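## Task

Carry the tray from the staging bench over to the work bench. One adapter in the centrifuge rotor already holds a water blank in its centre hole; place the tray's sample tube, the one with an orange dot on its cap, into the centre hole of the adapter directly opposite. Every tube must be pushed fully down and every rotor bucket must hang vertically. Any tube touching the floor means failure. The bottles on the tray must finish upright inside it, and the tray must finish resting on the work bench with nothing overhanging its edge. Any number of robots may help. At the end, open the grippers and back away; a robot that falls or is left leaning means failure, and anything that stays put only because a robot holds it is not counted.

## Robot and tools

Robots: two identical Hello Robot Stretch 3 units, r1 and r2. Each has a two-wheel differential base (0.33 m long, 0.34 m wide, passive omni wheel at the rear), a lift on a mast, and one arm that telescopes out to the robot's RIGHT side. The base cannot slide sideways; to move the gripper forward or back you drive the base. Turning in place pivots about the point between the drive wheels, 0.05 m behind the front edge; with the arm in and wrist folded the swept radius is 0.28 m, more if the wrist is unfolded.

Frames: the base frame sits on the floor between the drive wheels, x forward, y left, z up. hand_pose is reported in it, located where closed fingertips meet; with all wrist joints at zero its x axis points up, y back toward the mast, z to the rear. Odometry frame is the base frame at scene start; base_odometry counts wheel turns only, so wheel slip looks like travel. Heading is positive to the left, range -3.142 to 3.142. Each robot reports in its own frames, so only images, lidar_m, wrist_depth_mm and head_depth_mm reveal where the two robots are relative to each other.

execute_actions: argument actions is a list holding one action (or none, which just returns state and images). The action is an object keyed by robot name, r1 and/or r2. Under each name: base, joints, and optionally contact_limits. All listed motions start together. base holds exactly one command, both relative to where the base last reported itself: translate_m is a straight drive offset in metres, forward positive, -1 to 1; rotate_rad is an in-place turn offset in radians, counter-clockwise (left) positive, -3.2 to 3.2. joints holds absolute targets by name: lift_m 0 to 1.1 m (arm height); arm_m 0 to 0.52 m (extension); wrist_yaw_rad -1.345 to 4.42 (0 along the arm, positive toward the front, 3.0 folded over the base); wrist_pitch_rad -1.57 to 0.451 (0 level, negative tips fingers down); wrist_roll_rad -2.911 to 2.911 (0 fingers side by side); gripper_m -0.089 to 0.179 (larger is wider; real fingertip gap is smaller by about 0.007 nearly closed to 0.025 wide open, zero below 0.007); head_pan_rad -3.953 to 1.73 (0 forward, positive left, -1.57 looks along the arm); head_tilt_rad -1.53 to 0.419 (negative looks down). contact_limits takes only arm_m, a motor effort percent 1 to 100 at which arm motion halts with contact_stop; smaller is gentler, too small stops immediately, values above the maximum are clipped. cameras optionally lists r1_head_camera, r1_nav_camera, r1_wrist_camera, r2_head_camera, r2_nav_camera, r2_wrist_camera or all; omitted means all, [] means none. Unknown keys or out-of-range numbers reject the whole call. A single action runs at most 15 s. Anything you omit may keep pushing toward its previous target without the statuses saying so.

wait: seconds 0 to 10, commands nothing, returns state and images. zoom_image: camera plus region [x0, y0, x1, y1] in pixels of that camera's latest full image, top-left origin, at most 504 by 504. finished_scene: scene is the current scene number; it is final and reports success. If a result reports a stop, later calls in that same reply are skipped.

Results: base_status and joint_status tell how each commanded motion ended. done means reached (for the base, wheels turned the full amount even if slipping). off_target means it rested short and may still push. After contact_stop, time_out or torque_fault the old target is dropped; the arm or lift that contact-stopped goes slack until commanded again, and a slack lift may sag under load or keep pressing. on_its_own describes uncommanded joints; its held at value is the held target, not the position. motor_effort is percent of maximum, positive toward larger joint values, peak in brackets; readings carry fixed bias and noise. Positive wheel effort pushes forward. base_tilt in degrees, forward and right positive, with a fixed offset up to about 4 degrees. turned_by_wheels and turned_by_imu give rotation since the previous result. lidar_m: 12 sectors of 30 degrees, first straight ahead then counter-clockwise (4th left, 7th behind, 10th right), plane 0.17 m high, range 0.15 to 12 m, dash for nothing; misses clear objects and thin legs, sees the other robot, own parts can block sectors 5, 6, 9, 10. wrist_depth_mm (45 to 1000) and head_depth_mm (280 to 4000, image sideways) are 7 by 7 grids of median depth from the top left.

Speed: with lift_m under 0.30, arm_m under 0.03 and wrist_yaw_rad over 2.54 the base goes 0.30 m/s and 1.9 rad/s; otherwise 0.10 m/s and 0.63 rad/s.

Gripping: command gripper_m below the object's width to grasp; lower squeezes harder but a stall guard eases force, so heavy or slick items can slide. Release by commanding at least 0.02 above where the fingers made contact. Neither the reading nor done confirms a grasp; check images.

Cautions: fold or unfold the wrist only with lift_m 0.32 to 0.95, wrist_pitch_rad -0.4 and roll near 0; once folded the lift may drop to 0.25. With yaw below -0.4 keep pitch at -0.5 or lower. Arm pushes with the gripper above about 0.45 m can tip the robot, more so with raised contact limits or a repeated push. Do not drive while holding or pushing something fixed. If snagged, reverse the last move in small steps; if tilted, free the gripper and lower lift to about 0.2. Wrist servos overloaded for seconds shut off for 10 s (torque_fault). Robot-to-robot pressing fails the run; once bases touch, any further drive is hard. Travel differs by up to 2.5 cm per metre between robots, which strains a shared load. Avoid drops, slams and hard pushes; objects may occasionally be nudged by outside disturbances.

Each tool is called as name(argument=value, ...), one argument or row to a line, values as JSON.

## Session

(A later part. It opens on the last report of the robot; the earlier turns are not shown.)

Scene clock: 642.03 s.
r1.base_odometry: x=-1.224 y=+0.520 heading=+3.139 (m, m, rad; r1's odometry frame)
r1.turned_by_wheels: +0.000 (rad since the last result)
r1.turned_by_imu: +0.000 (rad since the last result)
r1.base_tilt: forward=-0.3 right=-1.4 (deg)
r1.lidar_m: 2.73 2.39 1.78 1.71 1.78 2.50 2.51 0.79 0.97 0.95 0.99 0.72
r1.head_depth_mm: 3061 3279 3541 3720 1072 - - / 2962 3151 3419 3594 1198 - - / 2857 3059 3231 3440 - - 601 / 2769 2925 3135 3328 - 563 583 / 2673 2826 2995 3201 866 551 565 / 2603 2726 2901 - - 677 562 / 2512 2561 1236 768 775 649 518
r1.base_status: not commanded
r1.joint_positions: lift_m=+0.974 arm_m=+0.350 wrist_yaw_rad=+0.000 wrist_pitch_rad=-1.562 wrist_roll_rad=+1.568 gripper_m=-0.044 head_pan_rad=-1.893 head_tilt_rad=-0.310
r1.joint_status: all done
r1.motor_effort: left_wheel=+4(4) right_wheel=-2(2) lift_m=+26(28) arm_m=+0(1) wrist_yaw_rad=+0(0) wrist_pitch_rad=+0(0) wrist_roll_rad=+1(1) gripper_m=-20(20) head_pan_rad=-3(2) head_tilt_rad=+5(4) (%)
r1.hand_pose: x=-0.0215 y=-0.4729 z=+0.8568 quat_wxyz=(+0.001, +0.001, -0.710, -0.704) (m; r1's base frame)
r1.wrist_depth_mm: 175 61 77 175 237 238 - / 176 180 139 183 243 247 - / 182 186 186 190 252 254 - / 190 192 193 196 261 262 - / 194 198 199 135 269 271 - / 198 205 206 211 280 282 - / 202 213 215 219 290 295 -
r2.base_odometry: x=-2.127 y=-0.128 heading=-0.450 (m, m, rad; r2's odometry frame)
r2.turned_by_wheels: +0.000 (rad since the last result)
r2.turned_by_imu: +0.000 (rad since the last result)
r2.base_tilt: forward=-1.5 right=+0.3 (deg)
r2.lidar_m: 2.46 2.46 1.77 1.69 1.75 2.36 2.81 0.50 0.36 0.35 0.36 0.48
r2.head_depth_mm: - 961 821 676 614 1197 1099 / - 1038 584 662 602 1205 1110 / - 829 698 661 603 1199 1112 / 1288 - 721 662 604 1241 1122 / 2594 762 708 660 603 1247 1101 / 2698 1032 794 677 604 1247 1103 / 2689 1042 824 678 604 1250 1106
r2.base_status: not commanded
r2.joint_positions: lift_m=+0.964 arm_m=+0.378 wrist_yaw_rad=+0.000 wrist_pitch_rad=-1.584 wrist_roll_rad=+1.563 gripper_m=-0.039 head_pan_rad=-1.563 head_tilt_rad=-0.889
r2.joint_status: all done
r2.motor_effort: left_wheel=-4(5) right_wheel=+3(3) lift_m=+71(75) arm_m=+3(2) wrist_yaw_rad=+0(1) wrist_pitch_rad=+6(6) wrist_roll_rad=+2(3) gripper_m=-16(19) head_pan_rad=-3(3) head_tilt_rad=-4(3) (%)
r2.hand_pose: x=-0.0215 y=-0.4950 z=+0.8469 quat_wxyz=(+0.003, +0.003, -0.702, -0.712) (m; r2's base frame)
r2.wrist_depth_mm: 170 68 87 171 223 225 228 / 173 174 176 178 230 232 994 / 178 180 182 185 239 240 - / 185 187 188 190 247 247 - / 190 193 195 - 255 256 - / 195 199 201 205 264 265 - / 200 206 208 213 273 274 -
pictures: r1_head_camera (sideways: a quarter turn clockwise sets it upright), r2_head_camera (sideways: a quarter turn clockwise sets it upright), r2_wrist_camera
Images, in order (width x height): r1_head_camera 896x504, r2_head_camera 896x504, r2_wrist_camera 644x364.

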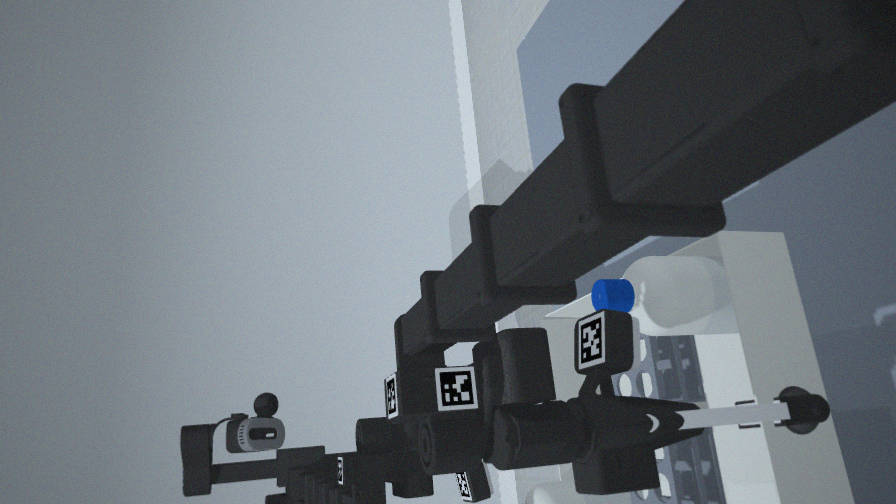

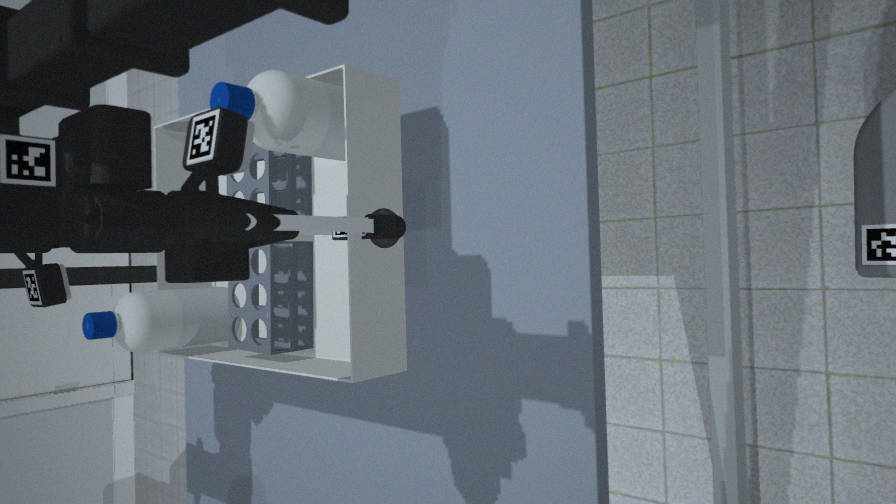

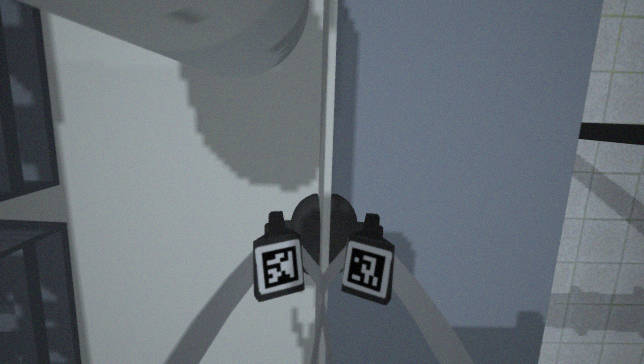

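execute_actions(
  actions=[
    {"r2":{"base":{"translate_m":0.4}},"r1":{"base":{"translate_m":-0.4}}},
  ],
  cameras=["r2_head_camera","r2_wrist_camera","r1_wrist_camera"],
)

Scene clock: 650.10 s.
r1.base_odometry: x=-0.824 y=+0.519 heading=+3.139 (m, m, rad; r1's odometry frame)
r1.turned_by_wheels: +0.000 (rad since the last result)
r1.turned_by_imu: +0.001 (rad since the last result)
r1.base_tilt: forward=-0.2 right=-1.5 (deg)
r1.lidar_m: 3.11 2.41 1.76 1.71 1.81 2.51 2.11 0.44 0.47 0.94 0.98 1.09
r1.head_depth_mm: 3061 3292 3464 3656 2579 - - / 2964 3131 3377 3568 2865 - - / 2873 3049 3256 3451 - - 603 / 2713 2944 3114 3334 - 558 558 / 2667 2823 3002 3143 892 549 555 / 2575 2739 2889 - - 664 549 / 2489 2583 1254 756 769 650 514
r1.base_status: done
r1.joint_positions: lift_m=+0.975 arm_m=+0.350 wrist_yaw_rad=+0.000 wrist_pitch_rad=-1.563 wrist_roll_rad=+1.568 gripper_m=-0.044 head_pan_rad=-1.893 head_tilt_rad=-0.310
r1.joint_status: not commanded
r1.motor_effort: left_wheel=+4(4) right_wheel=-2(7) lift_m=+26(26) arm_m=+3(3) wrist_yaw_rad=+0(1) wrist_pitch_rad=+0(0) wrist_roll_rad=+0(0) gripper_m=-24(24) head_pan_rad=-3(2) head_tilt_rad=+4(5) (%)
r1.hand_pose: x=-0.0215 y=-0.4724 z=+0.8568 quat_wxyz=(+0.001, +0.001, -0.710, -0.704) (m; r1's base frame)
r1.wrist_depth_mm: 174 62 71 121 229 239 997 / 177 182 145 183 243 247 - / 182 188 189 190 253 255 - / 190 194 194 196 260 263 - / 194 201 201 131 270 273 - / 198 207 208 212 280 283 - / 204 213 215 218 289 293 -
r2.base_odometry: x=-1.767 y=-0.302 heading=-0.450 (m, m, rad; r2's odometry frame)
r2.turned_by_wheels: +0.000 (rad since the last result)
r2.turned_by_imu: +0.000 (rad since the last result)
r2.base_tilt: forward=-1.5 right=+0.2 (deg)
r2.lidar_m: 2.06 2.47 1.78 1.70 1.76 2.37 3.20 0.49 0.35 0.34 0.35 2.26
r2.head_depth_mm: - 957 817 678 603 1191 1101 / - 1032 572 659 602 1198 1110 / - 853 713 663 602 1240 1120 / 1283 - 717 648 603 1239 1122 / 2669 791 719 647 604 1245 1106 / 2706 1040 798 681 591 1175 1106 / 2678 2576 822 680 593 921 1109
r2.base_status: done
r2.joint_positions: lift_m=+0.964 arm_m=+0.378 wrist_yaw_rad=+0.000 wrist_pitch_rad=-1.585 wrist_roll_rad=+1.564 gripper_m=-0.039 head_pan_rad=-1.563 head_tilt_rad=-0.889
r2.joint_status: not commanded
r2.motor_effort: left_wheel=-5(6) right_wheel=+3(7) lift_m=+70(71) arm_m=+3(4) wrist_yaw_rad=+0(0) wrist_pitch_rad=+7(7) wrist_roll_rad=+2(3) gripper_m=-22(21) head_pan_rad=-3(3) head_tilt_rad=-4(3) (%)
r2.hand_pose: x=-0.0215 y=-0.4947 z=+0.8469 quat_wxyz=(+0.003, +0.002, -0.702, -0.712) (m; r2's base frame)
r2.wrist_depth_mm: 169 68 74 123 224 225 230 / 173 176 178 180 232 233 237 / 178 183 185 185 239 240 243 / 185 189 190 191 247 247 - / 190 195 197 - 256 256 - / 194 203 204 211 265 265 - / 201 210 213 216 275 274 -
pictures: r1_wrist_camera, r2_head_camera (sideways: a quarter turn clockwise sets it upright), r2_wrist_camera
Images, in order (width x height): r1_wrist_camera 644x364, r2_head_camera 896x504, r2_wrist_camera 644x364.

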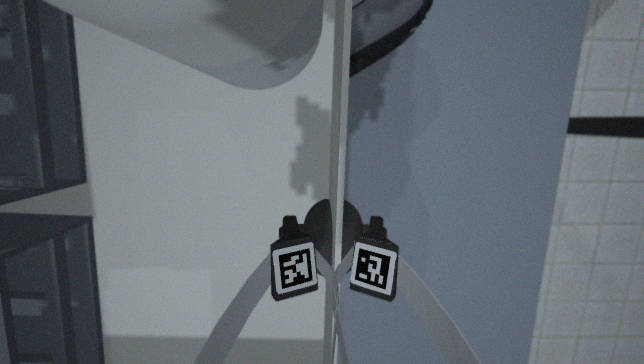

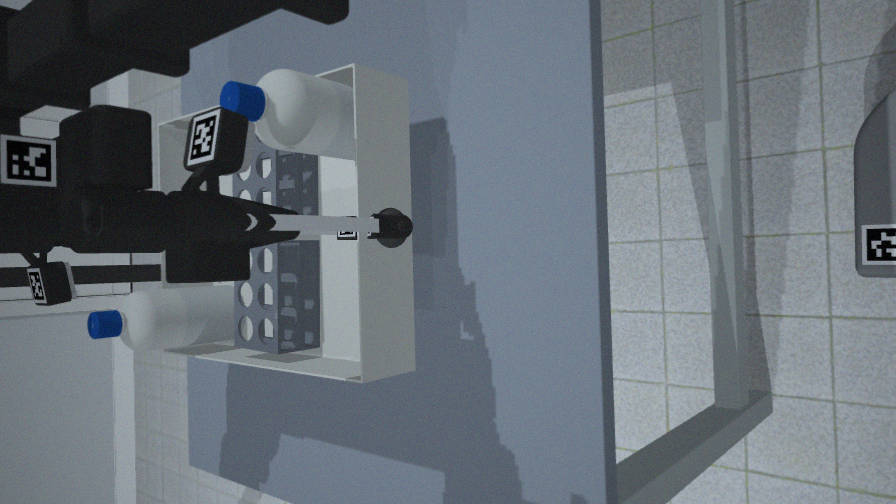

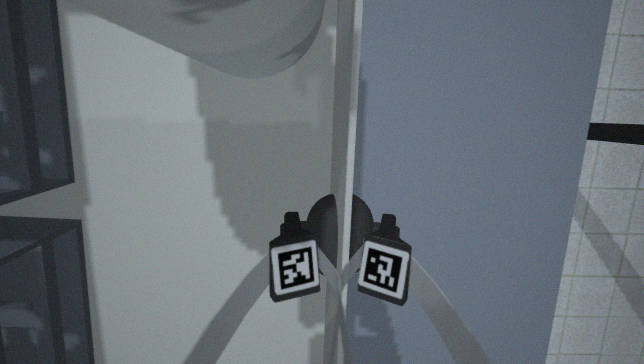

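execute_actions(
  actions=[
    {"r2":{"base":{"translate_m":0.5},"joints":{"lift_m":1.064,"arm_m":0.388,"gripper_m":-0.045}},"r1":{"base":{"translate_m":-0.5},"joints":{"lift_m":1.075,"gripper_m":-0.048}}},
  ],
  cameras=["r2_wrist_camera","r1_wrist_camera"],
)

Scene clock: 663.10 s.
r1.base_odometry: x=-0.324 y=+0.518 heading=+3.139 (m, m, rad; r1's odometry frame)
r1.turned_by_wheels: +0.000 (rad since the last result)
r1.turned_by_imu: -0.003 (rad since the last result)
r1.base_tilt: forward=-0.3 right=-1.5 (deg)
r1.lidar_m: 1.57 2.43 1.78 1.73 1.80 2.50 1.62 1.85 3.10 0.93 0.31 1.34
r1.head_depth_mm: 3061 3269 3462 - 2498 1851 1450 / 2943 3148 - - 2539 1844 1444 / 2829 3018 - 3499 2568 1837 1444 / 2766 2899 - 3301 550 523 1444 / 2677 2839 - 3211 516 504 1440 / 2568 2697 - 3110 683 492 1393 / 2503 1237 663 - 642 469 1355
r1.base_status: done
r1.joint_positions: lift_m=+1.075 arm_m=+0.349 wrist_yaw_rad=+0.000 wrist_pitch_rad=-1.564 wrist_roll_rad=+1.569 gripper_m=-0.047 head_pan_rad=-1.893 head_tilt_rad=-0.310
r1.joint_status: all done
r1.motor_effort: left_wheel=+4(6) right_wheel=-3(9) lift_m=+25(26) arm_m=+8(8) wrist_yaw_rad=+0(0) wrist_pitch_rad=+1(1) wrist_roll_rad=+0(0) gripper_m=-32(45) head_pan_rad=-3(4) head_tilt_rad=+4(5) (%)
r1.hand_pose: x=-0.0215 y=-0.4714 z=+0.9568 quat_wxyz=(+0.001, +0.000, -0.709, -0.705) (m; r1's base frame)
r1.wrist_depth_mm: 172 177 65 97 - - - / 177 184 184 184 - - - / 182 190 190 190 - - - / 187 195 197 196 - - - / 181 201 203 201 - - - / 180 208 209 212 400 - - / 184 213 216 218 412 - -
r2.base_odometry: x=-1.317 y=-0.519 heading=-0.450 (m, m, rad; r2's odometry frame)
r2.turned_by_wheels: +0.000 (rad since the last result)
r2.turned_by_imu: +0.004 (rad since the last result)
r2.base_tilt: forward=-1.5 right=+0.2 (deg)
r2.lidar_m: 1.57 2.46 1.79 1.71 1.77 2.39 1.37 0.47 0.38 0.98 3.15 1.81
r2.head_depth_mm: 2709 960 770 677 605 1242 1107 / 2584 492 551 731 1386 1046 1112 / 1654 655 567 1606 1423 1244 1119 / - 659 565 1595 1431 1241 1124 / 681 658 564 1642 1427 1243 1096 / 2722 2463 1862 1665 1420 1252 1101 / 2696 2540 2027 1669 1431 1242 1107
r2.base_status: done
r2.joint_positions: lift_m=+1.063 arm_m=+0.387 wrist_yaw_rad=+0.000 wrist_pitch_rad=-1.586 wrist_roll_rad=+1.566 gripper_m=-0.044 head_pan_rad=-1.563 head_tilt_rad=-0.889
r2.joint_status: all done
r2.motor_effort: left_wheel=-5(6) right_wheel=+2(7) lift_m=+72(74) arm_m=+14(15) wrist_yaw_rad=+1(0) wrist_pitch_rad=+8(7) wrist_roll_rad=+1(2) gripper_m=-31(57) head_pan_rad=-3(3) head_tilt_rad=-4(3) (%)
r2.hand_pose: x=-0.0215 y=-0.5036 z=+0.9459 quat_wxyz=(+0.002, +0.001, -0.701, -0.713) (m; r2's base frame)
r2.wrist_depth_mm: 166 172 63 90 319 324 - / 170 177 181 182 - - - / 167 184 187 188 - - - / 181 190 193 195 - - - / 180 197 200 202 - - - / 192 203 207 213 - - - / 201 212 215 218 - - -
pictures: r1_wrist_camera, r2_wrist_camera
Images, in order (width x height): r1_wrist_camera 644x364, r2_wrist_camera 644x364.

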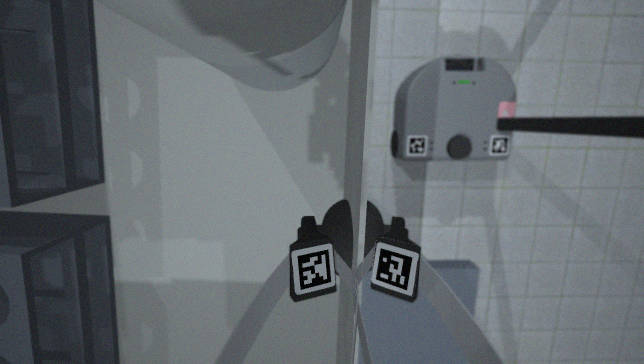

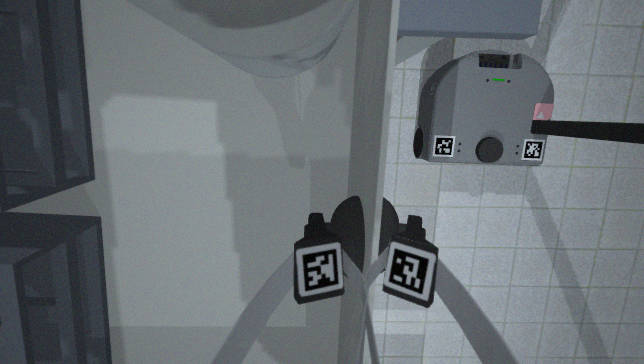

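execute_actions(
  actions=[
    {"r2":{"joints":{"arm_m":0.362}}},
  ],
  cameras=["r2_wrist_camera","r1_wrist_camera"],
)

execute_actions(
  actions=[
    {"r2":{"base":{"translate_m":0.5}},"r1":{"base":{"translate_m":-0.5}}},
  ],
  cameras=["r2_wrist_camera","r1_wrist_camera"],
)

Scene clock: 672.43 s.
r1.base_odometry: x=-0.324 y=+0.518 heading=+3.139 (m, m, rad; r1's odometry frame)
r1.turned_by_wheels: +0.000 (rad since the last result)
r1.turned_by_imu: +0.001 (rad since the last result)
r1.base_tilt: forward=-0.1 right=-1.4 (deg)
r1.lidar_m: 1.58 2.43 1.78 1.74 1.81 2.51 1.62 1.85 3.09 0.93 0.31 1.34
r1.head_depth_mm: 3069 3297 3442 - 2511 1854 1456 / 2960 3135 - - 2554 1853 1445 / 2835 3063 - 3480 2550 1860 1438 / 2749 2924 - 3294 2171 1636 1434 / 2650 2816 - 3142 519 518 1438 / 2551 2721 - 3081 678 500 1388 / 2487 1222 692 - 644 481 1349
r1.base_status: not commanded
r1.joint_positions: lift_m=+1.075 arm_m=+0.349 wrist_yaw_rad=+0.000 wrist_pitch_rad=-1.563 wrist_roll_rad=+1.569 gripper_m=-0.047 head_pan_rad=-1.893 head_tilt_rad=-0.310
r1.joint_status: not commanded
r1.motor_effort: left_wheel=+3(4) right_wheel=-2(3) lift_m=+25(25) arm_m=+8(8) wrist_yaw_rad=+0(0) wrist_pitch_rad=+0(1) wrist_roll_rad=+0(0) gripper_m=-26(33) head_pan_rad=-2(3) head_tilt_rad=+4(5) (%)
r1.hand_pose: x=-0.0215 y=-0.4718 z=+0.9568 quat_wxyz=(+0.001, +0.000, -0.710, -0.704) (m; r1's base frame)
r1.wrist_depth_mm: 174 64 73 120 - - - / 180 185 142 185 - - - / 185 190 191 191 - - - / 189 196 197 197 - - - / 196 202 202 200 - - - / 183 208 209 213 394 - - / 205 214 215 217 407 - -
r2.base_odometry: x=-1.317 y=-0.519 heading=-0.450 (m, m, rad; r2's odometry frame)
r2.turned_by_wheels: +0.000 (rad since the last result)
r2.turned_by_imu: +0.000 (rad since the last result)
r2.base_tilt: forward=-1.5 right=+0.3 (deg)
r2.lidar_m: 1.57 2.47 1.79 1.72 1.77 2.39 1.37 0.47 0.37 0.98 3.15 1.82
r2.head_depth_mm: 2749 961 774 676 602 1236 1099 / 2608 484 536 732 1398 1052 1110 / 2554 652 549 1590 1425 1240 1118 / - 652 551 1587 1433 1243 1121 / 671 658 625 1633 1423 1241 1103 / 2695 2453 1863 1681 1425 1233 1103 / 2696 2520 2046 1680 1418 1244 1097
r2.base_status: not commanded
r2.joint_positions: lift_m=+1.063 arm_m=+0.362 wrist_yaw_rad=-0.001 wrist_pitch_rad=-1.585 wrist_roll_rad=+1.567 gripper_m=-0.044 head_pan_rad=-1.563 head_tilt_rad=-0.889
r2.joint_status: all done
r2.motor_effort: left_wheel=-6(6) right_wheel=+3(3) lift_m=+72(72) arm_m=+3(12) wrist_yaw_rad=+0(1) wrist_pitch_rad=+7(8) wrist_roll_rad=+1(1) gripper_m=-23(31) head_pan_rad=-3(4) head_tilt_rad=-4(3) (%)
r2.hand_pose: x=-0.0215 y=-0.4788 z=+0.9459 quat_wxyz=(+0.001, +0.001, -0.702, -0.712) (m; r2's base frame)
r2.wrist_depth_mm: 169 64 71 117 320 - - / 174 178 180 181 - - - / 180 184 186 187 - - - / 189 189 193 194 - - - / 191 197 200 - - - - / 195 205 208 215 - - - / 203 214 216 220 - - -
pictures: r1_wrist_camera, r2_wrist_camera
Images, in order (width x height): r1_wrist_camera 644x364, r2_wrist_camera 644x364.

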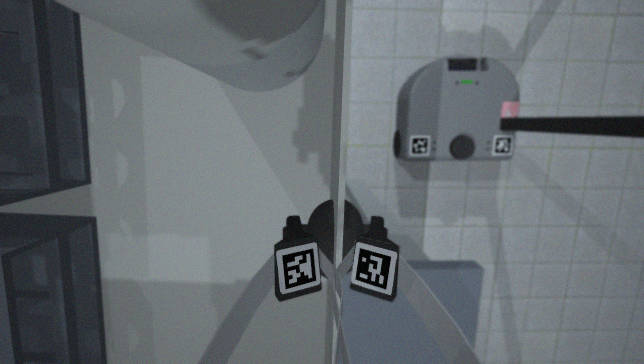

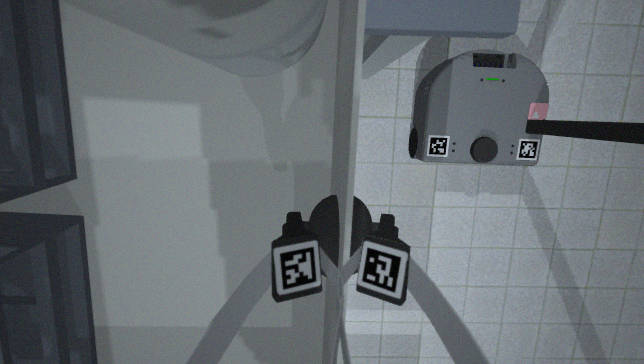

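Scene clock: 678.70 s.
r1.base_odometry: x=+0.176 y=+0.517 heading=+3.139 (m, m, rad; r1's odometry frame)
r1.turned_by_wheels: +0.000 (rad since the last result)
r1.turned_by_imu: -0.002 (rad since the last result)
r1.base_tilt: forward=-0.3 right=-1.5 (deg)
r1.lidar_m: 2.07 2.45 1.81 1.75 1.82 2.51 1.13 1.14 3.09 1.25 1.11 0.69
r1.head_depth_mm: 3093 3296 3521 - 2485 1856 1447 / 2951 3128 - - 2550 1848 1438 / 2850 3028 - 3513 2537 1832 1456 / 2726 2888 - 3332 552 528 1436 / 2660 2792 - 3194 518 511 1435 / 2602 2695 - 3089 686 499 1376 / 2475 1198 672 - 643 474 1338
r1.base_status: done
r1.joint_positions: lift_m=+1.075 arm_m=+0.349 wrist_yaw_rad=+0.000 wrist_pitch_rad=-1.563 wrist_roll_rad=+1.569 gripper_m=-0.047 head_pan_rad=-1.893 head_tilt_rad=-0.310
r1.joint_status: not commanded
r1.motor_effort: left_wheel=+4(4) right_wheel=-3(6) lift_m=+25(25) arm_m=+8(8) wrist_yaw_rad=+0(0) wrist_pitch_rad=+1(1) wrist_roll_rad=+0(0) gripper_m=-29(30) head_pan_rad=-3(3) head_tilt_rad=+5(5) (%)
r1.hand_pose: x=-0.0215 y=-0.4716 z=+0.9568 quat_wxyz=(+0.001, +0.000, -0.709, -0.705) (m; r1's base frame)
r1.wrist_depth_mm: 175 71 70 112 - - - / 179 186 166 160 - - - / 184 190 192 192 - - - / 188 196 197 198 - - - / 182 202 203 201 - - - / 178 208 209 212 - - - / 205 214 215 217 - - -
r2.base_odometry: x=-0.867 y=-0.737 heading=-0.450 (m, m, rad; r2's odometry frame)
r2.turned_by_wheels: +0.000 (rad since the last result)
r2.turned_by_imu: +0.003 (rad since the last result)
r2.base_tilt: forward=-1.5 right=+0.2 (deg)
r2.lidar_m: 1.18 2.47 1.79 1.72 1.78 2.40 1.32 0.76 1.18 1.26 3.14 1.08
r2.head_depth_mm: 2688 2372 1835 1669 1416 1247 1100 / 2607 479 525 1671 1428 1246 1111 / 2584 649 588 1662 1415 1233 1119 / - 665 558 1596 1428 1249 1115 / 667 676 557 1642 1417 1249 1099 / 2646 2439 1861 1665 1418 1238 1108 / 2713 2565 2036 1663 1426 1249 1101
r2.base_status: done
r2.joint_positions: lift_m=+1.063 arm_m=+0.361 wrist_yaw_rad=-0.001 wrist_pitch_rad=-1.585 wrist_roll_rad=+1.567 gripper_m=-0.044 head_pan_rad=-1.563 head_tilt_rad=-0.889
r2.joint_status: not commanded
r2.motor_effort: left_wheel=-6(6) right_wheel=+3(7) lift_m=+72(72) arm_m=+8(8) wrist_yaw_rad=+1(2) wrist_pitch_rad=+7(7) wrist_roll_rad=+1(1) gripper_m=-27(27) head_pan_rad=-3(3) head_tilt_rad=-4(4) (%)
r2.hand_pose: x=-0.0215 y=-0.4782 z=+0.9459 quat_wxyz=(+0.001, +0.001, -0.702, -0.712) (m; r2's base frame)
r2.wrist_depth_mm: 168 171 64 108 - - - / 171 178 181 181 - - - / 177 184 187 187 - - - / 189 191 193 194 - - - / 189 198 200 199 - - - / 181 206 208 211 - - - / 187 214 217 220 - - -
pictures: r1_wrist_camera, r2_wrist_camera
Images, in order (width x height): r1_wrist_camera 644x364, r2_wrist_camera 644x364.

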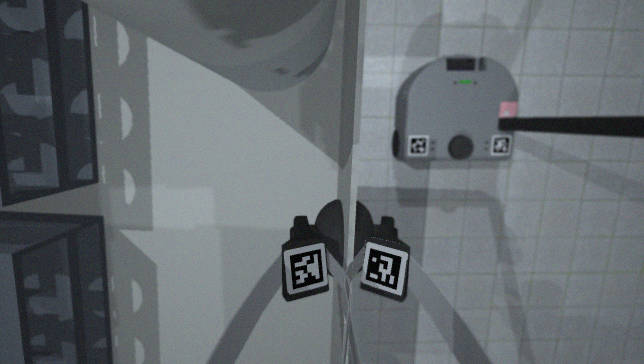

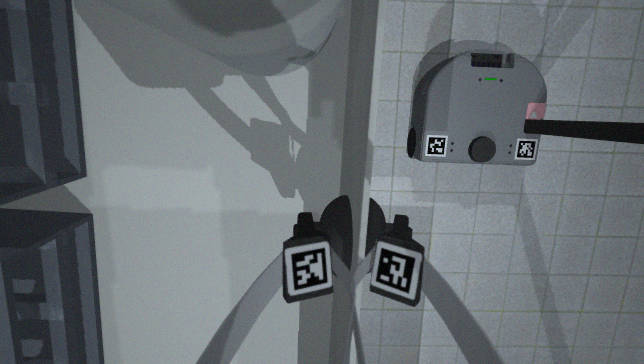

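execute_actions(
  actions=[
    {"r2":{"base":{"rotate_rad":0.015},"joints":{"arm_m":0.352}},"r1":{"base":{"rotate_rad":-0.035}}},
  ],
  cameras=[],
)

execute_actions(
  actions=[
    {"r2":{"base":{"translate_m":0.6}},"r1":{"base":{"translate_m":-0.6}}},
  ],
  cameras=["r2_wrist_camera","r1_wrist_camera","r1_nav_camera"],
)

Scene clock: 689.07 s.
r1.base_odometry: x=+0.176 y=+0.517 heading=+3.104 (m, m, rad; r1's odometry frame)
r1.turned_by_wheels: -0.035 (rad since the last result)
r1.turned_by_imu: -0.034 (rad since the last result)
r1.base_tilt: forward=-0.4 right=-1.4 (deg)
r1.lidar_m: 2.07 2.53 1.82 1.74 1.81 2.43 2.53 1.13 3.11 1.25 1.11 0.69
r1.head_depth_mm: 3133 3361 3580 - 2482 1845 1446 / 3037 3217 - - 2604 1842 1446 / 2898 3073 - 3520 2553 1843 1443 / 2787 2974 - 3336 2283 1638 1445 / 2691 2833 - 3215 520 522 1439 / 2593 2749 - 3141 668 501 1383 / 2499 2544 689 - 639 477 1336
r1.base_status: done
r1.joint_positions: lift_m=+1.075 arm_m=+0.349 wrist_yaw_rad=+0.002 wrist_pitch_rad=-1.563 wrist_roll_rad=+1.566 gripper_m=-0.047 head_pan_rad=-1.893 head_tilt_rad=-0.310
r1.joint_status: not commanded
r1.motor_effort: left_wheel=+5(12) right_wheel=-3(9) lift_m=+25(25) arm_m=+8(8) wrist_yaw_rad=-2(2) wrist_pitch_rad=+1(1) wrist_roll_rad=+1(1) gripper_m=-26(29) head_pan_rad=-3(3) head_tilt_rad=+5(5) (%)
r1.hand_pose: x=-0.0216 y=-0.4717 z=+0.9568 quat_wxyz=(+0.003, +0.002, -0.710, -0.705) (m; r1's base frame)
r1.wrist_depth_mm: 178 62 75 131 - - - / 181 187 124 188 - - - / 186 192 192 194 - - - / 189 197 197 198 - - - / 191 202 202 - - - - / 198 207 208 211 - - - / 189 213 215 215 - - -
r2.base_odometry: x=-0.867 y=-0.737 heading=-0.435 (m, m, rad; r2's odometry frame)
r2.turned_by_wheels: +0.015 (rad since the last result)
r2.turned_by_imu: +0.014 (rad since the last result)
r2.base_tilt: forward=-1.5 right=+0.2 (deg)
r2.lidar_m: 1.25 2.44 1.78 1.72 1.79 2.45 1.25 0.76 1.18 1.26 3.15 1.08
r2.head_depth_mm: 2642 2396 1845 1675 1418 1246 1098 / 2535 472 520 1676 1432 1240 1109 / 2519 666 550 1683 1422 1242 1122 / - 651 550 1593 1432 1241 1118 / 660 658 550 1647 1420 1250 1099 / 2690 2476 1844 1678 1435 1246 1104 / 2693 2535 2061 1663 1422 1250 1099
r2.base_status: done
r2.joint_positions: lift_m=+1.063 arm_m=+0.352 wrist_yaw_rad=-0.002 wrist_pitch_rad=-1.585 wrist_roll_rad=+1.569 gripper_m=-0.044 head_pan_rad=-1.563 head_tilt_rad=-0.889
r2.joint_status: all done
r2.motor_effort: left_wheel=-5(13) right_wheel=+3(8) lift_m=+72(72) arm_m=+4(6) wrist_yaw_rad=+2(3) wrist_pitch_rad=+7(7) wrist_roll_rad=+0(0) gripper_m=-24(27) head_pan_rad=-3(3) head_tilt_rad=-4(3) (%)
r2.hand_pose: x=-0.0215 y=-0.4686 z=+0.9459 quat_wxyz=(+0.000, +0.000, -0.702, -0.712) (m; r2's base frame)
r2.wrist_depth_mm: 167 62 65 110 - - - / 172 177 179 181 - - - / 179 183 186 187 - - - / 188 190 193 194 - - - / 191 198 200 129 - - - / 196 205 208 215 - - - / 197 215 219 220 - - -
pictures: none
No camera images: the call's "cameras" was empty. Leave "cameras" out to get every camera's image.

Scene clock: 696.97 s.
r1.base_odometry: x=+0.776 y=+0.495 heading=+3.105 (m, m, rad; r1's odometry frame)
r1.turned_by_wheels: +0.000 (rad since the last result)
r1.turned_by_imu: +0.001 (rad since the last result)
r1.base_tilt: forward=-0.2 right=-1.3 (deg)
r1.lidar_m: 1.26 2.50 1.81 1.73 1.78 2.41 1.95 0.58 1.06 1.27 3.08 1.54
r1.head_depth_mm: 3131 3391 3658 - 1040 805 1446 / 3019 3217 - - 1063 1710 1419 / 2894 3116 - 3527 1196 1640 1366 / 2793 2970 - 3342 2292 1633 1436 / 2671 2868 - 3192 527 524 1431 / 2579 2743 - 3093 680 509 1380 / 2509 2574 695 - 641 484 1347
r1.base_status: done
r1.joint_positions: lift_m=+1.075 arm_m=+0.349 wrist_yaw_rad=+0.002 wrist_pitch_rad=-1.562 wrist_roll_rad=+1.565 gripper_m=-0.047 head_pan_rad=-1.893 head_tilt_rad=-0.310
r1.joint_status: not commanded
r1.motor_effort: left_wheel=+6(6) right_wheel=-3(8) lift_m=+25(26) arm_m=+6(8) wrist_yaw_rad=-2(2) wrist_pitch_rad=+0(1) wrist_roll_rad=+1(1) gripper_m=-22(26) head_pan_rad=-2(3) head_tilt_rad=+5(5) (%)
r1.hand_pose: x=-0.0216 y=-0.4722 z=+0.9568 quat_wxyz=(+0.003, +0.002, -0.710, -0.704) (m; r1's base frame)
r1.wrist_depth_mm: 179 65 82 184 - - - / 185 188 132 189 - - - / 186 192 192 194 - - - / 191 197 198 199 - - - / 199 202 203 - - - - / 200 209 208 211 - - - / 206 214 215 217 - - -
r2.base_odometry: x=-0.323 y=-0.990 heading=-0.436 (m, m, rad; r2's odometry frame)
r2.turned_by_wheels: +0.000 (rad since the last result)
r2.turned_by_imu: +0.001 (rad since the last result)
r2.base_tilt: forward=-1.5 right=+0.3 (deg)
r2.lidar_m: 1.26 2.43 1.78 1.72 1.79 2.45 1.34 1.35 3.16 1.27 1.05 0.54
r2.head_depth_mm: 2695 2354 1830 1673 1420 1244 1099 / 2607 478 530 1662 1422 1242 1108 / 2526 648 622 1658 1420 1248 1122 / - 655 593 1597 1429 1240 1121 / 671 679 561 1635 1427 1238 1105 / 2733 2469 1848 1679 1438 1246 1101 / 2652 2536 1975 1587 1441 1233 1098
r2.base_status: done
r2.joint_positions: lift_m=+1.063 arm_m=+0.352 wrist_yaw_rad=-0.002 wrist_pitch_rad=-1.584 wrist_roll_rad=+1.569 gripper_m=-0.044 head_pan_rad=-1.563 head_tilt_rad=-0.889
r2.joint_status: not commanded
r2.motor_effort: left_wheel=-5(7) right_wheel=+3(6) lift_m=+72(72) arm_m=+4(4) wrist_yaw_rad=+1(2) wrist_pitch_rad=+6(7) wrist_roll_rad=+0(0) gripper_m=-20(24) head_pan_rad=-3(3) head_tilt_rad=-4(4) (%)
r2.hand_pose: x=-0.0215 y=-0.4688 z=+0.9458 quat_wxyz=(+0.000, +0.000, -0.702, -0.712) (m; r2's base frame)
r2.wrist_depth_mm: 171 59 75 135 - - - / 175 178 180 182 - - - / 180 185 187 190 - - - / 190 191 195 196 - - - / 193 200 202 - - - - / 200 209 210 217 - - - / 206 216 220 226 - - -
pictures: r1_nav_camera (sideways: a quarter turn counterclockwise sets it upright), r1_wrist_camera, r2_wrist_camera
Images, in order (width x height): r1_nav_camera 672x504, r1_wrist_camera 644x364, r2_wrist_camera 644x364.

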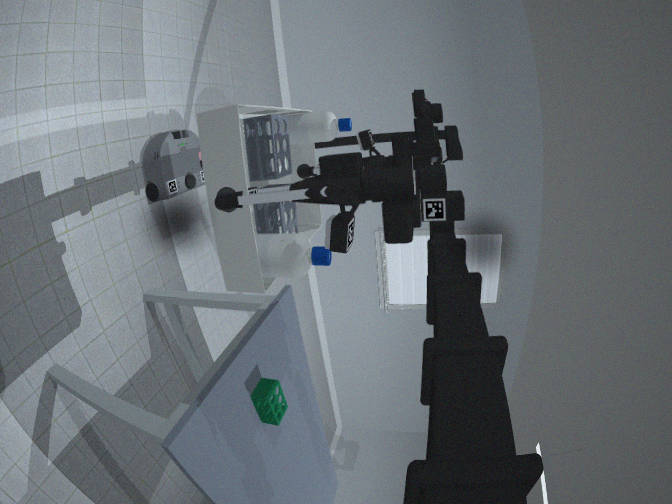

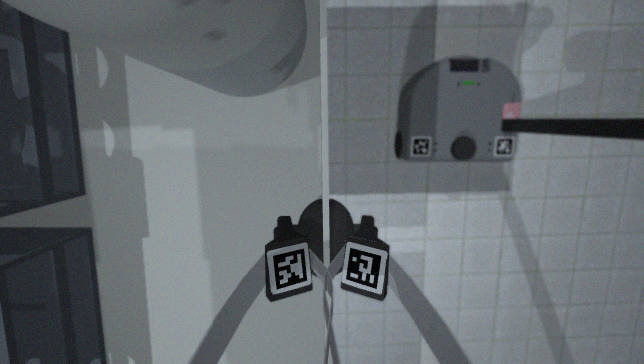

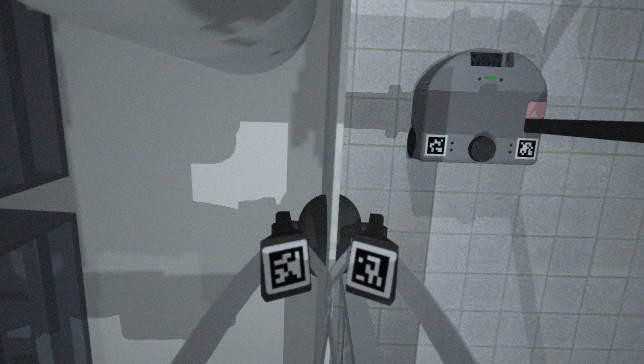

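execute_actions(
  actions=[
    {"r2":{"base":{"translate_m":0.7}},"r1":{"base":{"translate_m":-0.7}}},
  ],
  cameras=["r2_wrist_camera","r1_wrist_camera","r1_nav_camera"],
)

Scene clock: 710.60 s.
r1.base_odometry: x=+1.475 y=+0.469 heading=+3.105 (m, m, rad; r1's odometry frame)
r1.turned_by_wheels: +0.000 (rad since the last result)
r1.turned_by_imu: +0.004 (rad since the last result)
r1.base_tilt: forward=-0.4 right=-1.4 (deg)
r1.lidar_m: 1.94 2.48 1.79 1.71 1.77 2.38 1.44 1.26 1.00 0.96 0.34 2.14
r1.head_depth_mm: 3183 3435 3617 - 1037 771 603 / 3060 3262 - - 1067 770 602 / 2930 3132 - 3506 1066 767 602 / 2808 2952 - 3392 953 685 601 / 2703 2875 - 3228 533 533 600 / 2620 2762 - 3129 681 522 599 / 2514 2565 710 - 641 490 597
r1.base_status: done
r1.joint_positions: lift_m=+1.075 arm_m=+0.350 wrist_yaw_rad=+0.002 wrist_pitch_rad=-1.555 wrist_roll_rad=+1.565 gripper_m=-0.047 head_pan_rad=-1.893 head_tilt_rad=-0.310
r1.joint_status: not commanded
r1.motor_effort: left_wheel=+5(5) right_wheel=-2(9) lift_m=+26(25) arm_m=+3(6) wrist_yaw_rad=-2(1) wrist_pitch_rad=-3(4) wrist_roll_rad=+1(1) gripper_m=-19(22) head_pan_rad=-1(2) head_tilt_rad=+3(4) (%)
r1.hand_pose: x=-0.0216 y=-0.4743 z=+0.9566 quat_wxyz=(+0.003, +0.002, -0.712, -0.702) (m; r1's base frame)
r1.wrist_depth_mm: 180 69 89 325 330 - - / 186 189 138 335 341 - - / 190 193 193 347 351 358 - / 193 198 197 355 367 - - / 201 203 203 - 379 - - / 201 209 208 211 391 - - / 208 215 214 398 407 - -
r2.base_odometry: x=+0.312 y=-1.286 heading=-0.436 (m, m, rad; r2's odometry frame)
r2.turned_by_wheels: +0.000 (rad since the last result)
r2.turned_by_imu: -0.001 (rad since the last result)
r2.base_tilt: forward=-1.5 right=+0.2 (deg)
r2.lidar_m: 1.22 2.43 1.78 1.72 1.78 2.45 2.02 2.22 0.33 0.32 0.33 0.46
r2.head_depth_mm: 2715 2403 770 675 589 1192 1101 / 2597 483 542 679 590 1085 1102 / 2537 653 559 675 589 1244 1119 / - 658 561 678 588 1244 1122 / 678 663 558 682 590 1251 1098 / 2686 995 756 679 591 1244 1106 / 2676 1039 822 679 592 1249 1101
r2.base_status: done
r2.joint_positions: lift_m=+1.063 arm_m=+0.352 wrist_yaw_rad=-0.002 wrist_pitch_rad=-1.563 wrist_roll_rad=+1.569 gripper_m=-0.044 head_pan_rad=-1.563 head_tilt_rad=-0.889
r2.joint_status: not commanded
r2.motor_effort: left_wheel=-4(4) right_wheel=+3(6) lift_m=+72(72) arm_m=+2(4) wrist_yaw_rad=+2(2) wrist_pitch_rad=-4(7) wrist_roll_rad=+0(0) gripper_m=-16(19) head_pan_rad=-3(3) head_tilt_rad=-4(3) (%)
r2.hand_pose: x=-0.0215 y=-0.4743 z=+0.9453 quat_wxyz=(+0.000, +0.000, -0.710, -0.705) (m; r2's base frame)
r2.wrist_depth_mm: 174 63 84 177 314 317 - / 177 180 181 185 325 328 - / 185 187 188 191 335 334 - / 194 194 196 198 349 351 - / 197 202 204 - 358 - - / 204 211 212 295 374 - - / 209 219 222 381 388 - -
pictures: r1_nav_camera (sideways: a quarter turn counterclockwise sets it upright), r1_wrist_camera, r2_wrist_camera
Images, in order (width x height): r1_nav_camera 672x504, r1_wrist_camera 644x364, r2_wrist_camera 644x364.

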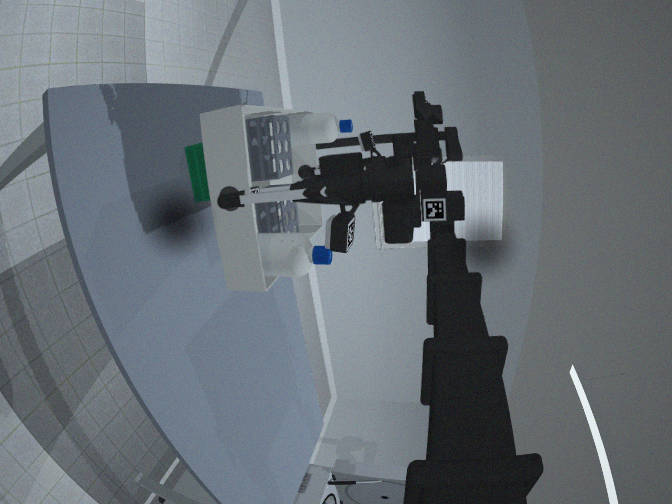

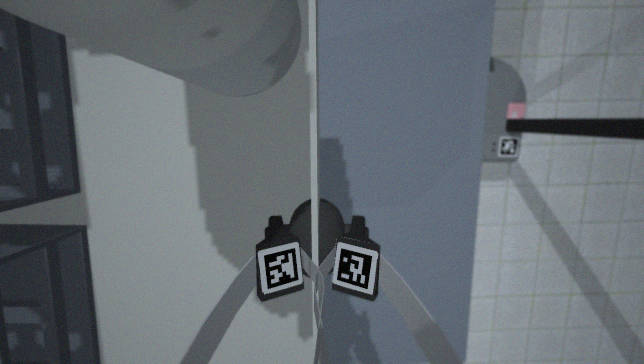

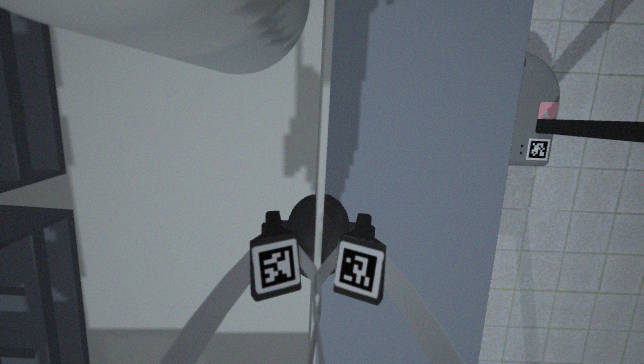

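execute_actions(
  actions=[
    {"r2":{"base":{"translate_m":0.45},"joints":{"arm_m":0.36,"gripper_m":-0.05}},"r1":{"base":{"translate_m":-0.45},"joints":{"gripper_m":-0.053}}},
  ],
  cameras=["r2_head_camera","r2_nav_camera","r1_nav_camera"],
)

Scene clock: 720.63 s.
r1.base_odometry: x=+1.925 y=+0.453 heading=+3.105 (m, m, rad; r1's odometry frame)
r1.turned_by_wheels: +0.000 (rad since the last result)
r1.turned_by_imu: +0.004 (rad since the last result)
r1.base_tilt: forward=-0.2 right=-1.4 (deg)
r1.lidar_m: 2.39 2.46 1.78 1.70 1.76 2.37 1.23 0.84 1.01 0.97 1.00 0.68
r1.head_depth_mm: 3180 3412 3659 - 1046 770 604 / 3050 3249 - - 1064 771 603 / 2898 3148 - 3512 1060 767 601 / 2829 2992 - 3424 954 684 599 / 2678 2874 - 3236 534 534 600 / 2616 2741 - 3136 679 518 598 / 2546 2540 713 - 659 490 595
r1.base_status: done
r1.joint_positions: lift_m=+1.075 arm_m=+0.350 wrist_yaw_rad=+0.002 wrist_pitch_rad=-1.552 wrist_roll_rad=+1.565 gripper_m=-0.052 head_pan_rad=-1.893 head_tilt_rad=-0.310
r1.joint_status: all done
r1.motor_effort: left_wheel=+4(5) right_wheel=-2(7) lift_m=+25(25) arm_m=+3(3) wrist_yaw_rad=-1(2) wrist_pitch_rad=-5(5) wrist_roll_rad=+1(1) gripper_m=-20(51) head_pan_rad=-2(2) head_tilt_rad=+5(4) (%)
r1.hand_pose: x=-0.0216 y=-0.4752 z=+0.9566 quat_wxyz=(+0.003, +0.002, -0.714, -0.701) (m; r1's base frame)
r1.wrist_depth_mm: 181 69 88 325 331 - - / 186 188 138 336 341 - - / 190 193 193 347 354 - - / 194 198 198 357 361 - - / 202 204 203 - 375 - - / 203 209 209 211 390 - - / 208 216 214 398 404 - -
r2.base_odometry: x=+0.720 y=-1.476 heading=-0.436 (m, m, rad; r2's odometry frame)
r2.turned_by_wheels: +0.000 (rad since the last result)
r2.turned_by_imu: -0.001 (rad since the last result)
r2.base_tilt: forward=-1.5 right=+0.3 (deg)
r2.lidar_m: 1.54 2.44 1.78 1.72 1.78 2.44 2.47 0.46 0.34 0.32 0.34 0.46
r2.head_depth_mm: 2715 962 768 676 589 1233 1103 / 2629 493 556 678 590 1242 1109 / 2563 659 573 676 591 1243 1119 / - 663 573 678 590 1244 1124 / 678 666 572 679 590 1247 1101 / 2701 998 777 681 592 1237 1099 / 2689 1035 824 678 591 1243 1104
r2.base_status: done
r2.joint_positions: lift_m=+1.063 arm_m=+0.360 wrist_yaw_rad=-0.002 wrist_pitch_rad=-1.557 wrist_roll_rad=+1.571 gripper_m=-0.049 head_pan_rad=-1.563 head_tilt_rad=-0.889
r2.joint_status: all done
r2.motor_effort: left_wheel=-4(7) right_wheel=+3(7) lift_m=+71(72) arm_m=+2(4) wrist_yaw_rad=+1(1) wrist_pitch_rad=-6(6) wrist_roll_rad=-1(1) gripper_m=-18(52) head_pan_rad=-3(3) head_tilt_rad=-3(3) (%)
r2.hand_pose: x=-0.0215 y=-0.4838 z=+0.9452 quat_wxyz=(+0.000, -0.001, -0.712, -0.703) (m; r2's base frame)
r2.wrist_depth_mm: 175 64 85 178 315 315 - / 179 180 181 184 326 325 - / 184 187 187 191 332 335 - / 194 194 195 198 348 349 - / 197 203 204 - 358 364 - / 205 211 212 295 373 - - / 211 221 222 381 386 - -
pictures: r1_nav_camera (sideways: a quarter turn counterclockwise sets it upright), r2_head_camera (sideways: a quarter turn clockwise sets it upright), r2_nav_camera (sideways: a quarter turn counterclockwise sets it upright)
Images, in order (width x height): r1_nav_camera 672x504, r2_head_camera 896x504, r2_nav_camera 672x504.

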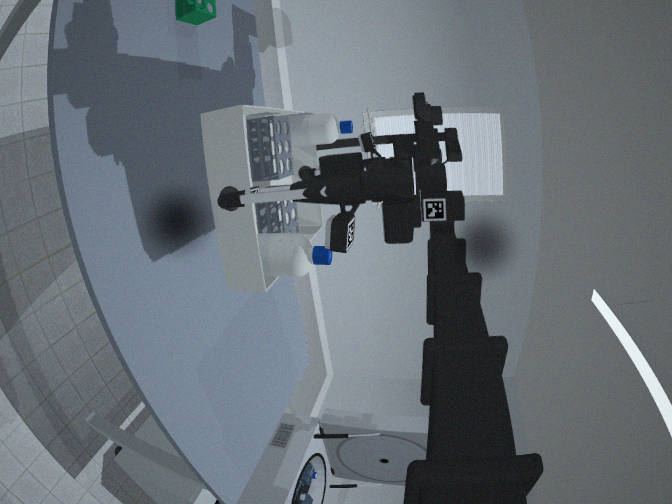

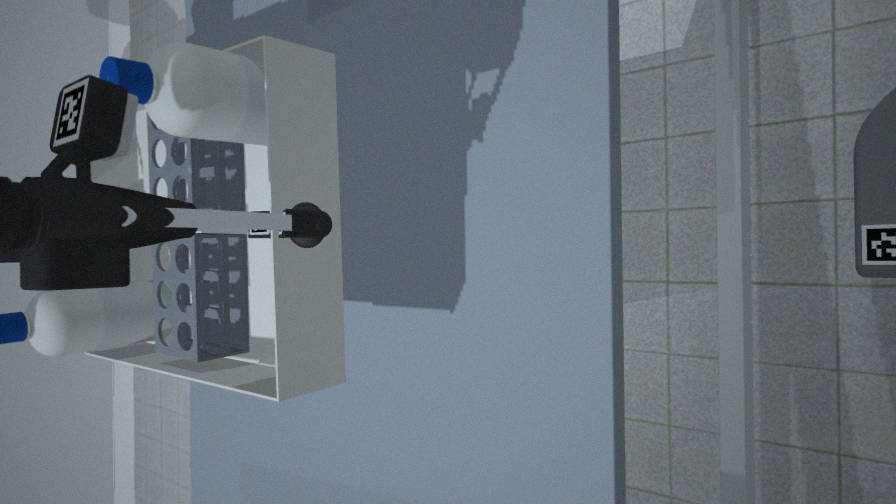

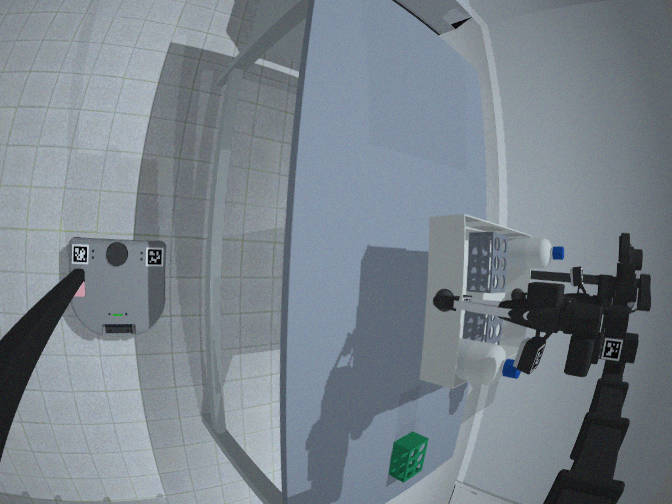

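execute_actions(
  actions=[
    {"r2":{"joints":{"lift_m":0.92}},"r1":{"joints":{"lift_m":0.93}}},
  ],
  cameras=["r2_head_camera"],
)

execute_actions(
  actions=[
    {"r2":{"joints":{"lift_m":0.904}},"r1":{"joints":{"lift_m":0.914}}},
  ],
  cameras=["r2_head_camera"],
)

execute_actions(
  actions=[
    {"r2":{"joints":{"gripper_m":0.06}},"r1":{"joints":{"gripper_m":0.06}}},
  ],
  cameras=[],
)

execute_actions(
  actions=[
    {"r2":{"joints":{"lift_m":1.1}},"r1":{"joints":{"lift_m":1.1}}},
  ],
  cameras=["r2_head_camera","r1_nav_camera","r2_nav_camera"],
)

Scene clock: 728.93 s.
r1.base_odometry: x=+1.925 y=+0.453 heading=+3.105 (m, m, rad; r1's odometry frame)
r1.turned_by_wheels: +0.000 (rad since the last result)
r1.turned_by_imu: +0.001 (rad since the last result)
r1.base_tilt: forward=-0.2 right=-1.4 (deg)
r1.lidar_m: 2.38 2.47 1.78 1.70 1.76 2.37 1.23 0.84 1.01 0.97 0.99 0.68
r1.head_depth_mm: 3151 3430 3628 3826 1068 771 - / 3083 3270 3521 3697 1062 836 - / 2943 3119 3314 3565 1124 - - / 2816 2971 3179 3386 - 585 582 / 2686 2873 3087 3237 931 577 565 / 2616 2788 2918 3061 - 695 556 / 2544 2566 2725 768 1043 687 541
r1.base_status: not commanded
r1.joint_positions: lift_m=+0.930 arm_m=+0.350 wrist_yaw_rad=+0.002 wrist_pitch_rad=-1.551 wrist_roll_rad=+1.565 gripper_m=-0.052 head_pan_rad=-1.893 head_tilt_rad=-0.310
r1.joint_status: all done
r1.motor_effort: left_wheel=+4(4) right_wheel=-2(2) lift_m=+18(23) arm_m=+3(3) wrist_yaw_rad=-2(2) wrist_pitch_rad=-5(5) wrist_roll_rad=+1(1) gripper_m=-19(20) head_pan_rad=-3(4) head_tilt_rad=+5(5) (%)
r1.hand_pose: x=-0.0216 y=-0.4753 z=+0.8120 quat_wxyz=(+0.003, +0.002, -0.714, -0.700) (m; r1's base frame)
r1.wrist_depth_mm: - 63 84 190 193 195 197 / 182 185 138 195 199 199 204 / 188 191 190 201 205 207 210 / 192 197 198 209 212 213 - / 200 204 203 - 219 221 - / 202 211 212 214 228 229 - / 210 218 218 226 234 238 -
r2.base_odometry: x=+0.720 y=-1.476 heading=-0.436 (m, m, rad; r2's odometry frame)
r2.turned_by_wheels: +0.000 (rad since the last result)
r2.turned_by_imu: +0.000 (rad since the last result)
r2.base_tilt: forward=-1.5 right=+0.3 (deg)
r2.lidar_m: 1.54 2.43 1.78 1.71 1.78 2.44 2.47 0.46 0.34 0.32 0.34 0.46
r2.head_depth_mm: 2686 - - 660 589 1244 1098 / 2593 961 600 647 591 1238 1108 / - - 762 645 590 1243 1117 / 732 2017 771 646 590 1244 1114 / 2733 829 764 645 591 1240 1108 / 2746 1037 817 676 592 1240 1093 / 2662 1034 820 680 591 1243 1102
r2.base_status: not commanded
r2.joint_positions: lift_m=+0.920 arm_m=+0.360 wrist_yaw_rad=-0.002 wrist_pitch_rad=-1.557 wrist_roll_rad=+1.571 gripper_m=-0.049 head_pan_rad=-1.563 head_tilt_rad=-0.889
r2.joint_status: all done
r2.motor_effort: left_wheel=-4(4) right_wheel=+3(3) lift_m=+26(69) arm_m=+2(3) wrist_yaw_rad=+0(2) wrist_pitch_rad=-6(6) wrist_roll_rad=-1(1) gripper_m=-17(17) head_pan_rad=-3(3) head_tilt_rad=-3(4) (%)
r2.hand_pose: x=-0.0215 y=-0.4838 z=+0.8026 quat_wxyz=(+0.000, -0.001, -0.712, -0.703) (m; r2's base frame)
r2.wrist_depth_mm: 178 73 91 179 182 181 179 / 182 183 183 185 187 185 185 / 186 189 190 192 193 192 191 / 195 196 196 197 199 198 197 / 197 202 202 - 205 205 203 / 204 209 210 215 213 212 211 / 210 217 219 221 221 219 220
pictures: r2_head_camera (sideways: a quarter turn clockwise sets it upright)
Images, in order (width x height): r2_head_camera 896x504.

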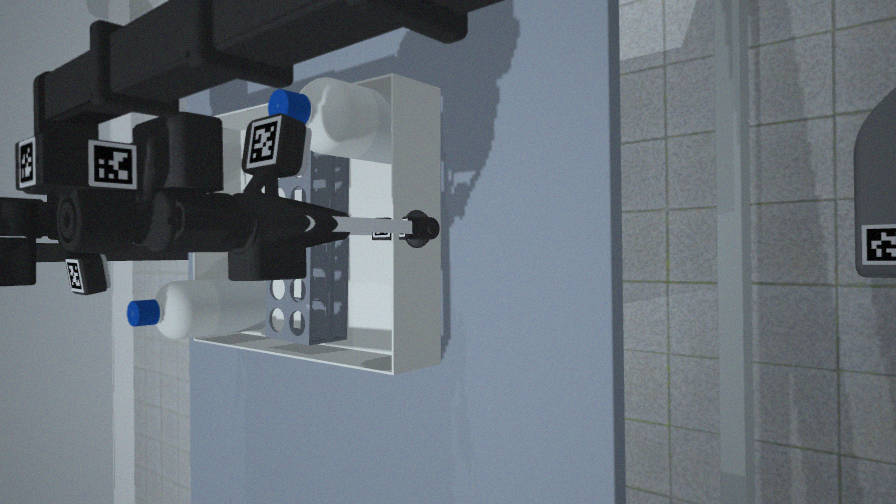

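Scene clock: 730.17 s.
r1.base_odometry: x=+1.925 y=+0.453 heading=+3.105 (m, m, rad; r1's odometry frame)
r1.turned_by_wheels: +0.000 (rad since the last result)
r1.turned_by_imu: +0.000 (rad since the last result)
r1.base_tilt: forward=-0.1 right=-1.4 (deg)
r1.lidar_m: 2.39 2.47 1.77 1.71 1.75 2.37 1.23 0.84 1.01 0.97 1.00 0.68
r1.head_depth_mm: 3144 3418 3693 3842 1070 772 646 / 3054 3231 3491 3635 1066 803 - / 2932 3111 3325 3526 1064 - - / 2819 2971 3189 3411 1187 584 584 / 2700 2884 3030 3259 903 580 572 / 2610 2746 2934 3099 - 704 555 / 2507 2587 2765 774 867 689 546
r1.base_status: not commanded
r1.joint_positions: lift_m=+0.916 arm_m=+0.350 wrist_yaw_rad=+0.002 wrist_pitch_rad=-1.561 wrist_roll_rad=+1.565 gripper_m=-0.052 head_pan_rad=-1.893 head_tilt_rad=-0.310
r1.joint_status: lift_m contact_stop (moved -0.014 of -0.016)
r1.on_its_own: lift_m is slack since a contact_stop, until your next command for it
r1.motor_effort: left_wheel=+3(4) right_wheel=+0(2) lift_m=+18(21) arm_m=+3(3) wrist_yaw_rad=-2(1) wrist_pitch_rad=-1(6) wrist_roll_rad=+1(1) gripper_m=-20(20) head_pan_rad=-3(2) head_tilt_rad=+5(5) (%)
r1.hand_pose: x=-0.0216 y=-0.4728 z=+0.7984 quat_wxyz=(+0.003, +0.002, -0.710, -0.704) (m; r1's base frame)
r1.wrist_depth_mm: - 61 82 178 182 183 185 / 176 180 140 185 187 188 191 / 182 185 187 190 193 195 198 / 187 191 193 196 199 202 - / 194 198 199 - 205 208 - / 198 205 206 212 214 216 - / 203 212 215 218 221 224 -
r2.base_odometry: x=+0.720 y=-1.476 heading=-0.436 (m, m, rad; r2's odometry frame)
r2.turned_by_wheels: +0.000 (rad since the last result)
r2.turned_by_imu: +0.000 (rad since the last result)
r2.base_tilt: forward=-1.6 right=+0.3 (deg)
r2.lidar_m: 1.54 2.43 1.78 1.71 1.78 2.44 2.47 0.46 0.34 0.32 0.34 0.46
r2.head_depth_mm: 2679 - - 661 588 1234 1105 / 2596 961 609 647 590 1240 1107 / - - 771 647 590 1236 1120 / 722 1389 781 651 590 1243 1122 / 2675 842 771 647 592 1245 1095 / 2651 1038 821 679 590 1249 1101 / 2709 1045 821 681 591 1243 1105
r2.base_status: not commanded
r2.joint_positions: lift_m=+0.916 arm_m=+0.360 wrist_yaw_rad=-0.002 wrist_pitch_rad=-1.560 wrist_roll_rad=+1.571 gripper_m=-0.049 head_pan_rad=-1.563 head_tilt_rad=-0.889
r2.joint_status: lift_m contact_stop (moved -0.005 of -0.016)
r2.on_its_own: lift_m is slack since a contact_stop, until your next command for it (your +0.904 is given up)
r2.motor_effort: left_wheel=-4(5) right_wheel=+3(3) lift_m=+41(43) arm_m=+1(2) wrist_yaw_rad=+1(0) wrist_pitch_rad=-5(6) wrist_roll_rad=-1(1) gripper_m=-17(17) head_pan_rad=-3(3) head_tilt_rad=-4(3) (%)
r2.hand_pose: x=-0.0215 y=-0.4832 z=+0.7979 quat_wxyz=(+0.000, -0.001, -0.711, -0.704) (m; r2's base frame)
r2.wrist_depth_mm: 179 74 95 176 178 178 176 / 182 183 183 183 183 182 181 / 188 189 188 188 189 189 187 / 197 195 194 195 195 194 194 / 198 202 201 - 202 202 200 / 205 208 209 211 209 209 207 / 211 216 216 217 217 216 215
pictures: r2_head_camera (sideways: a quarter turn clockwise sets it upright)
Images, in order (width x height): r2_head_camera 896x504.

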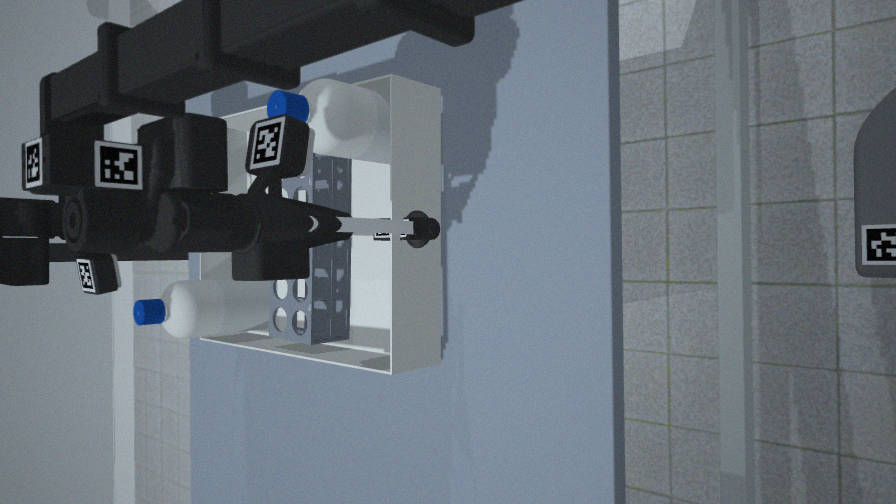

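not run: a stop came earlier in this reply.

not run: a stop came earlier in this reply.


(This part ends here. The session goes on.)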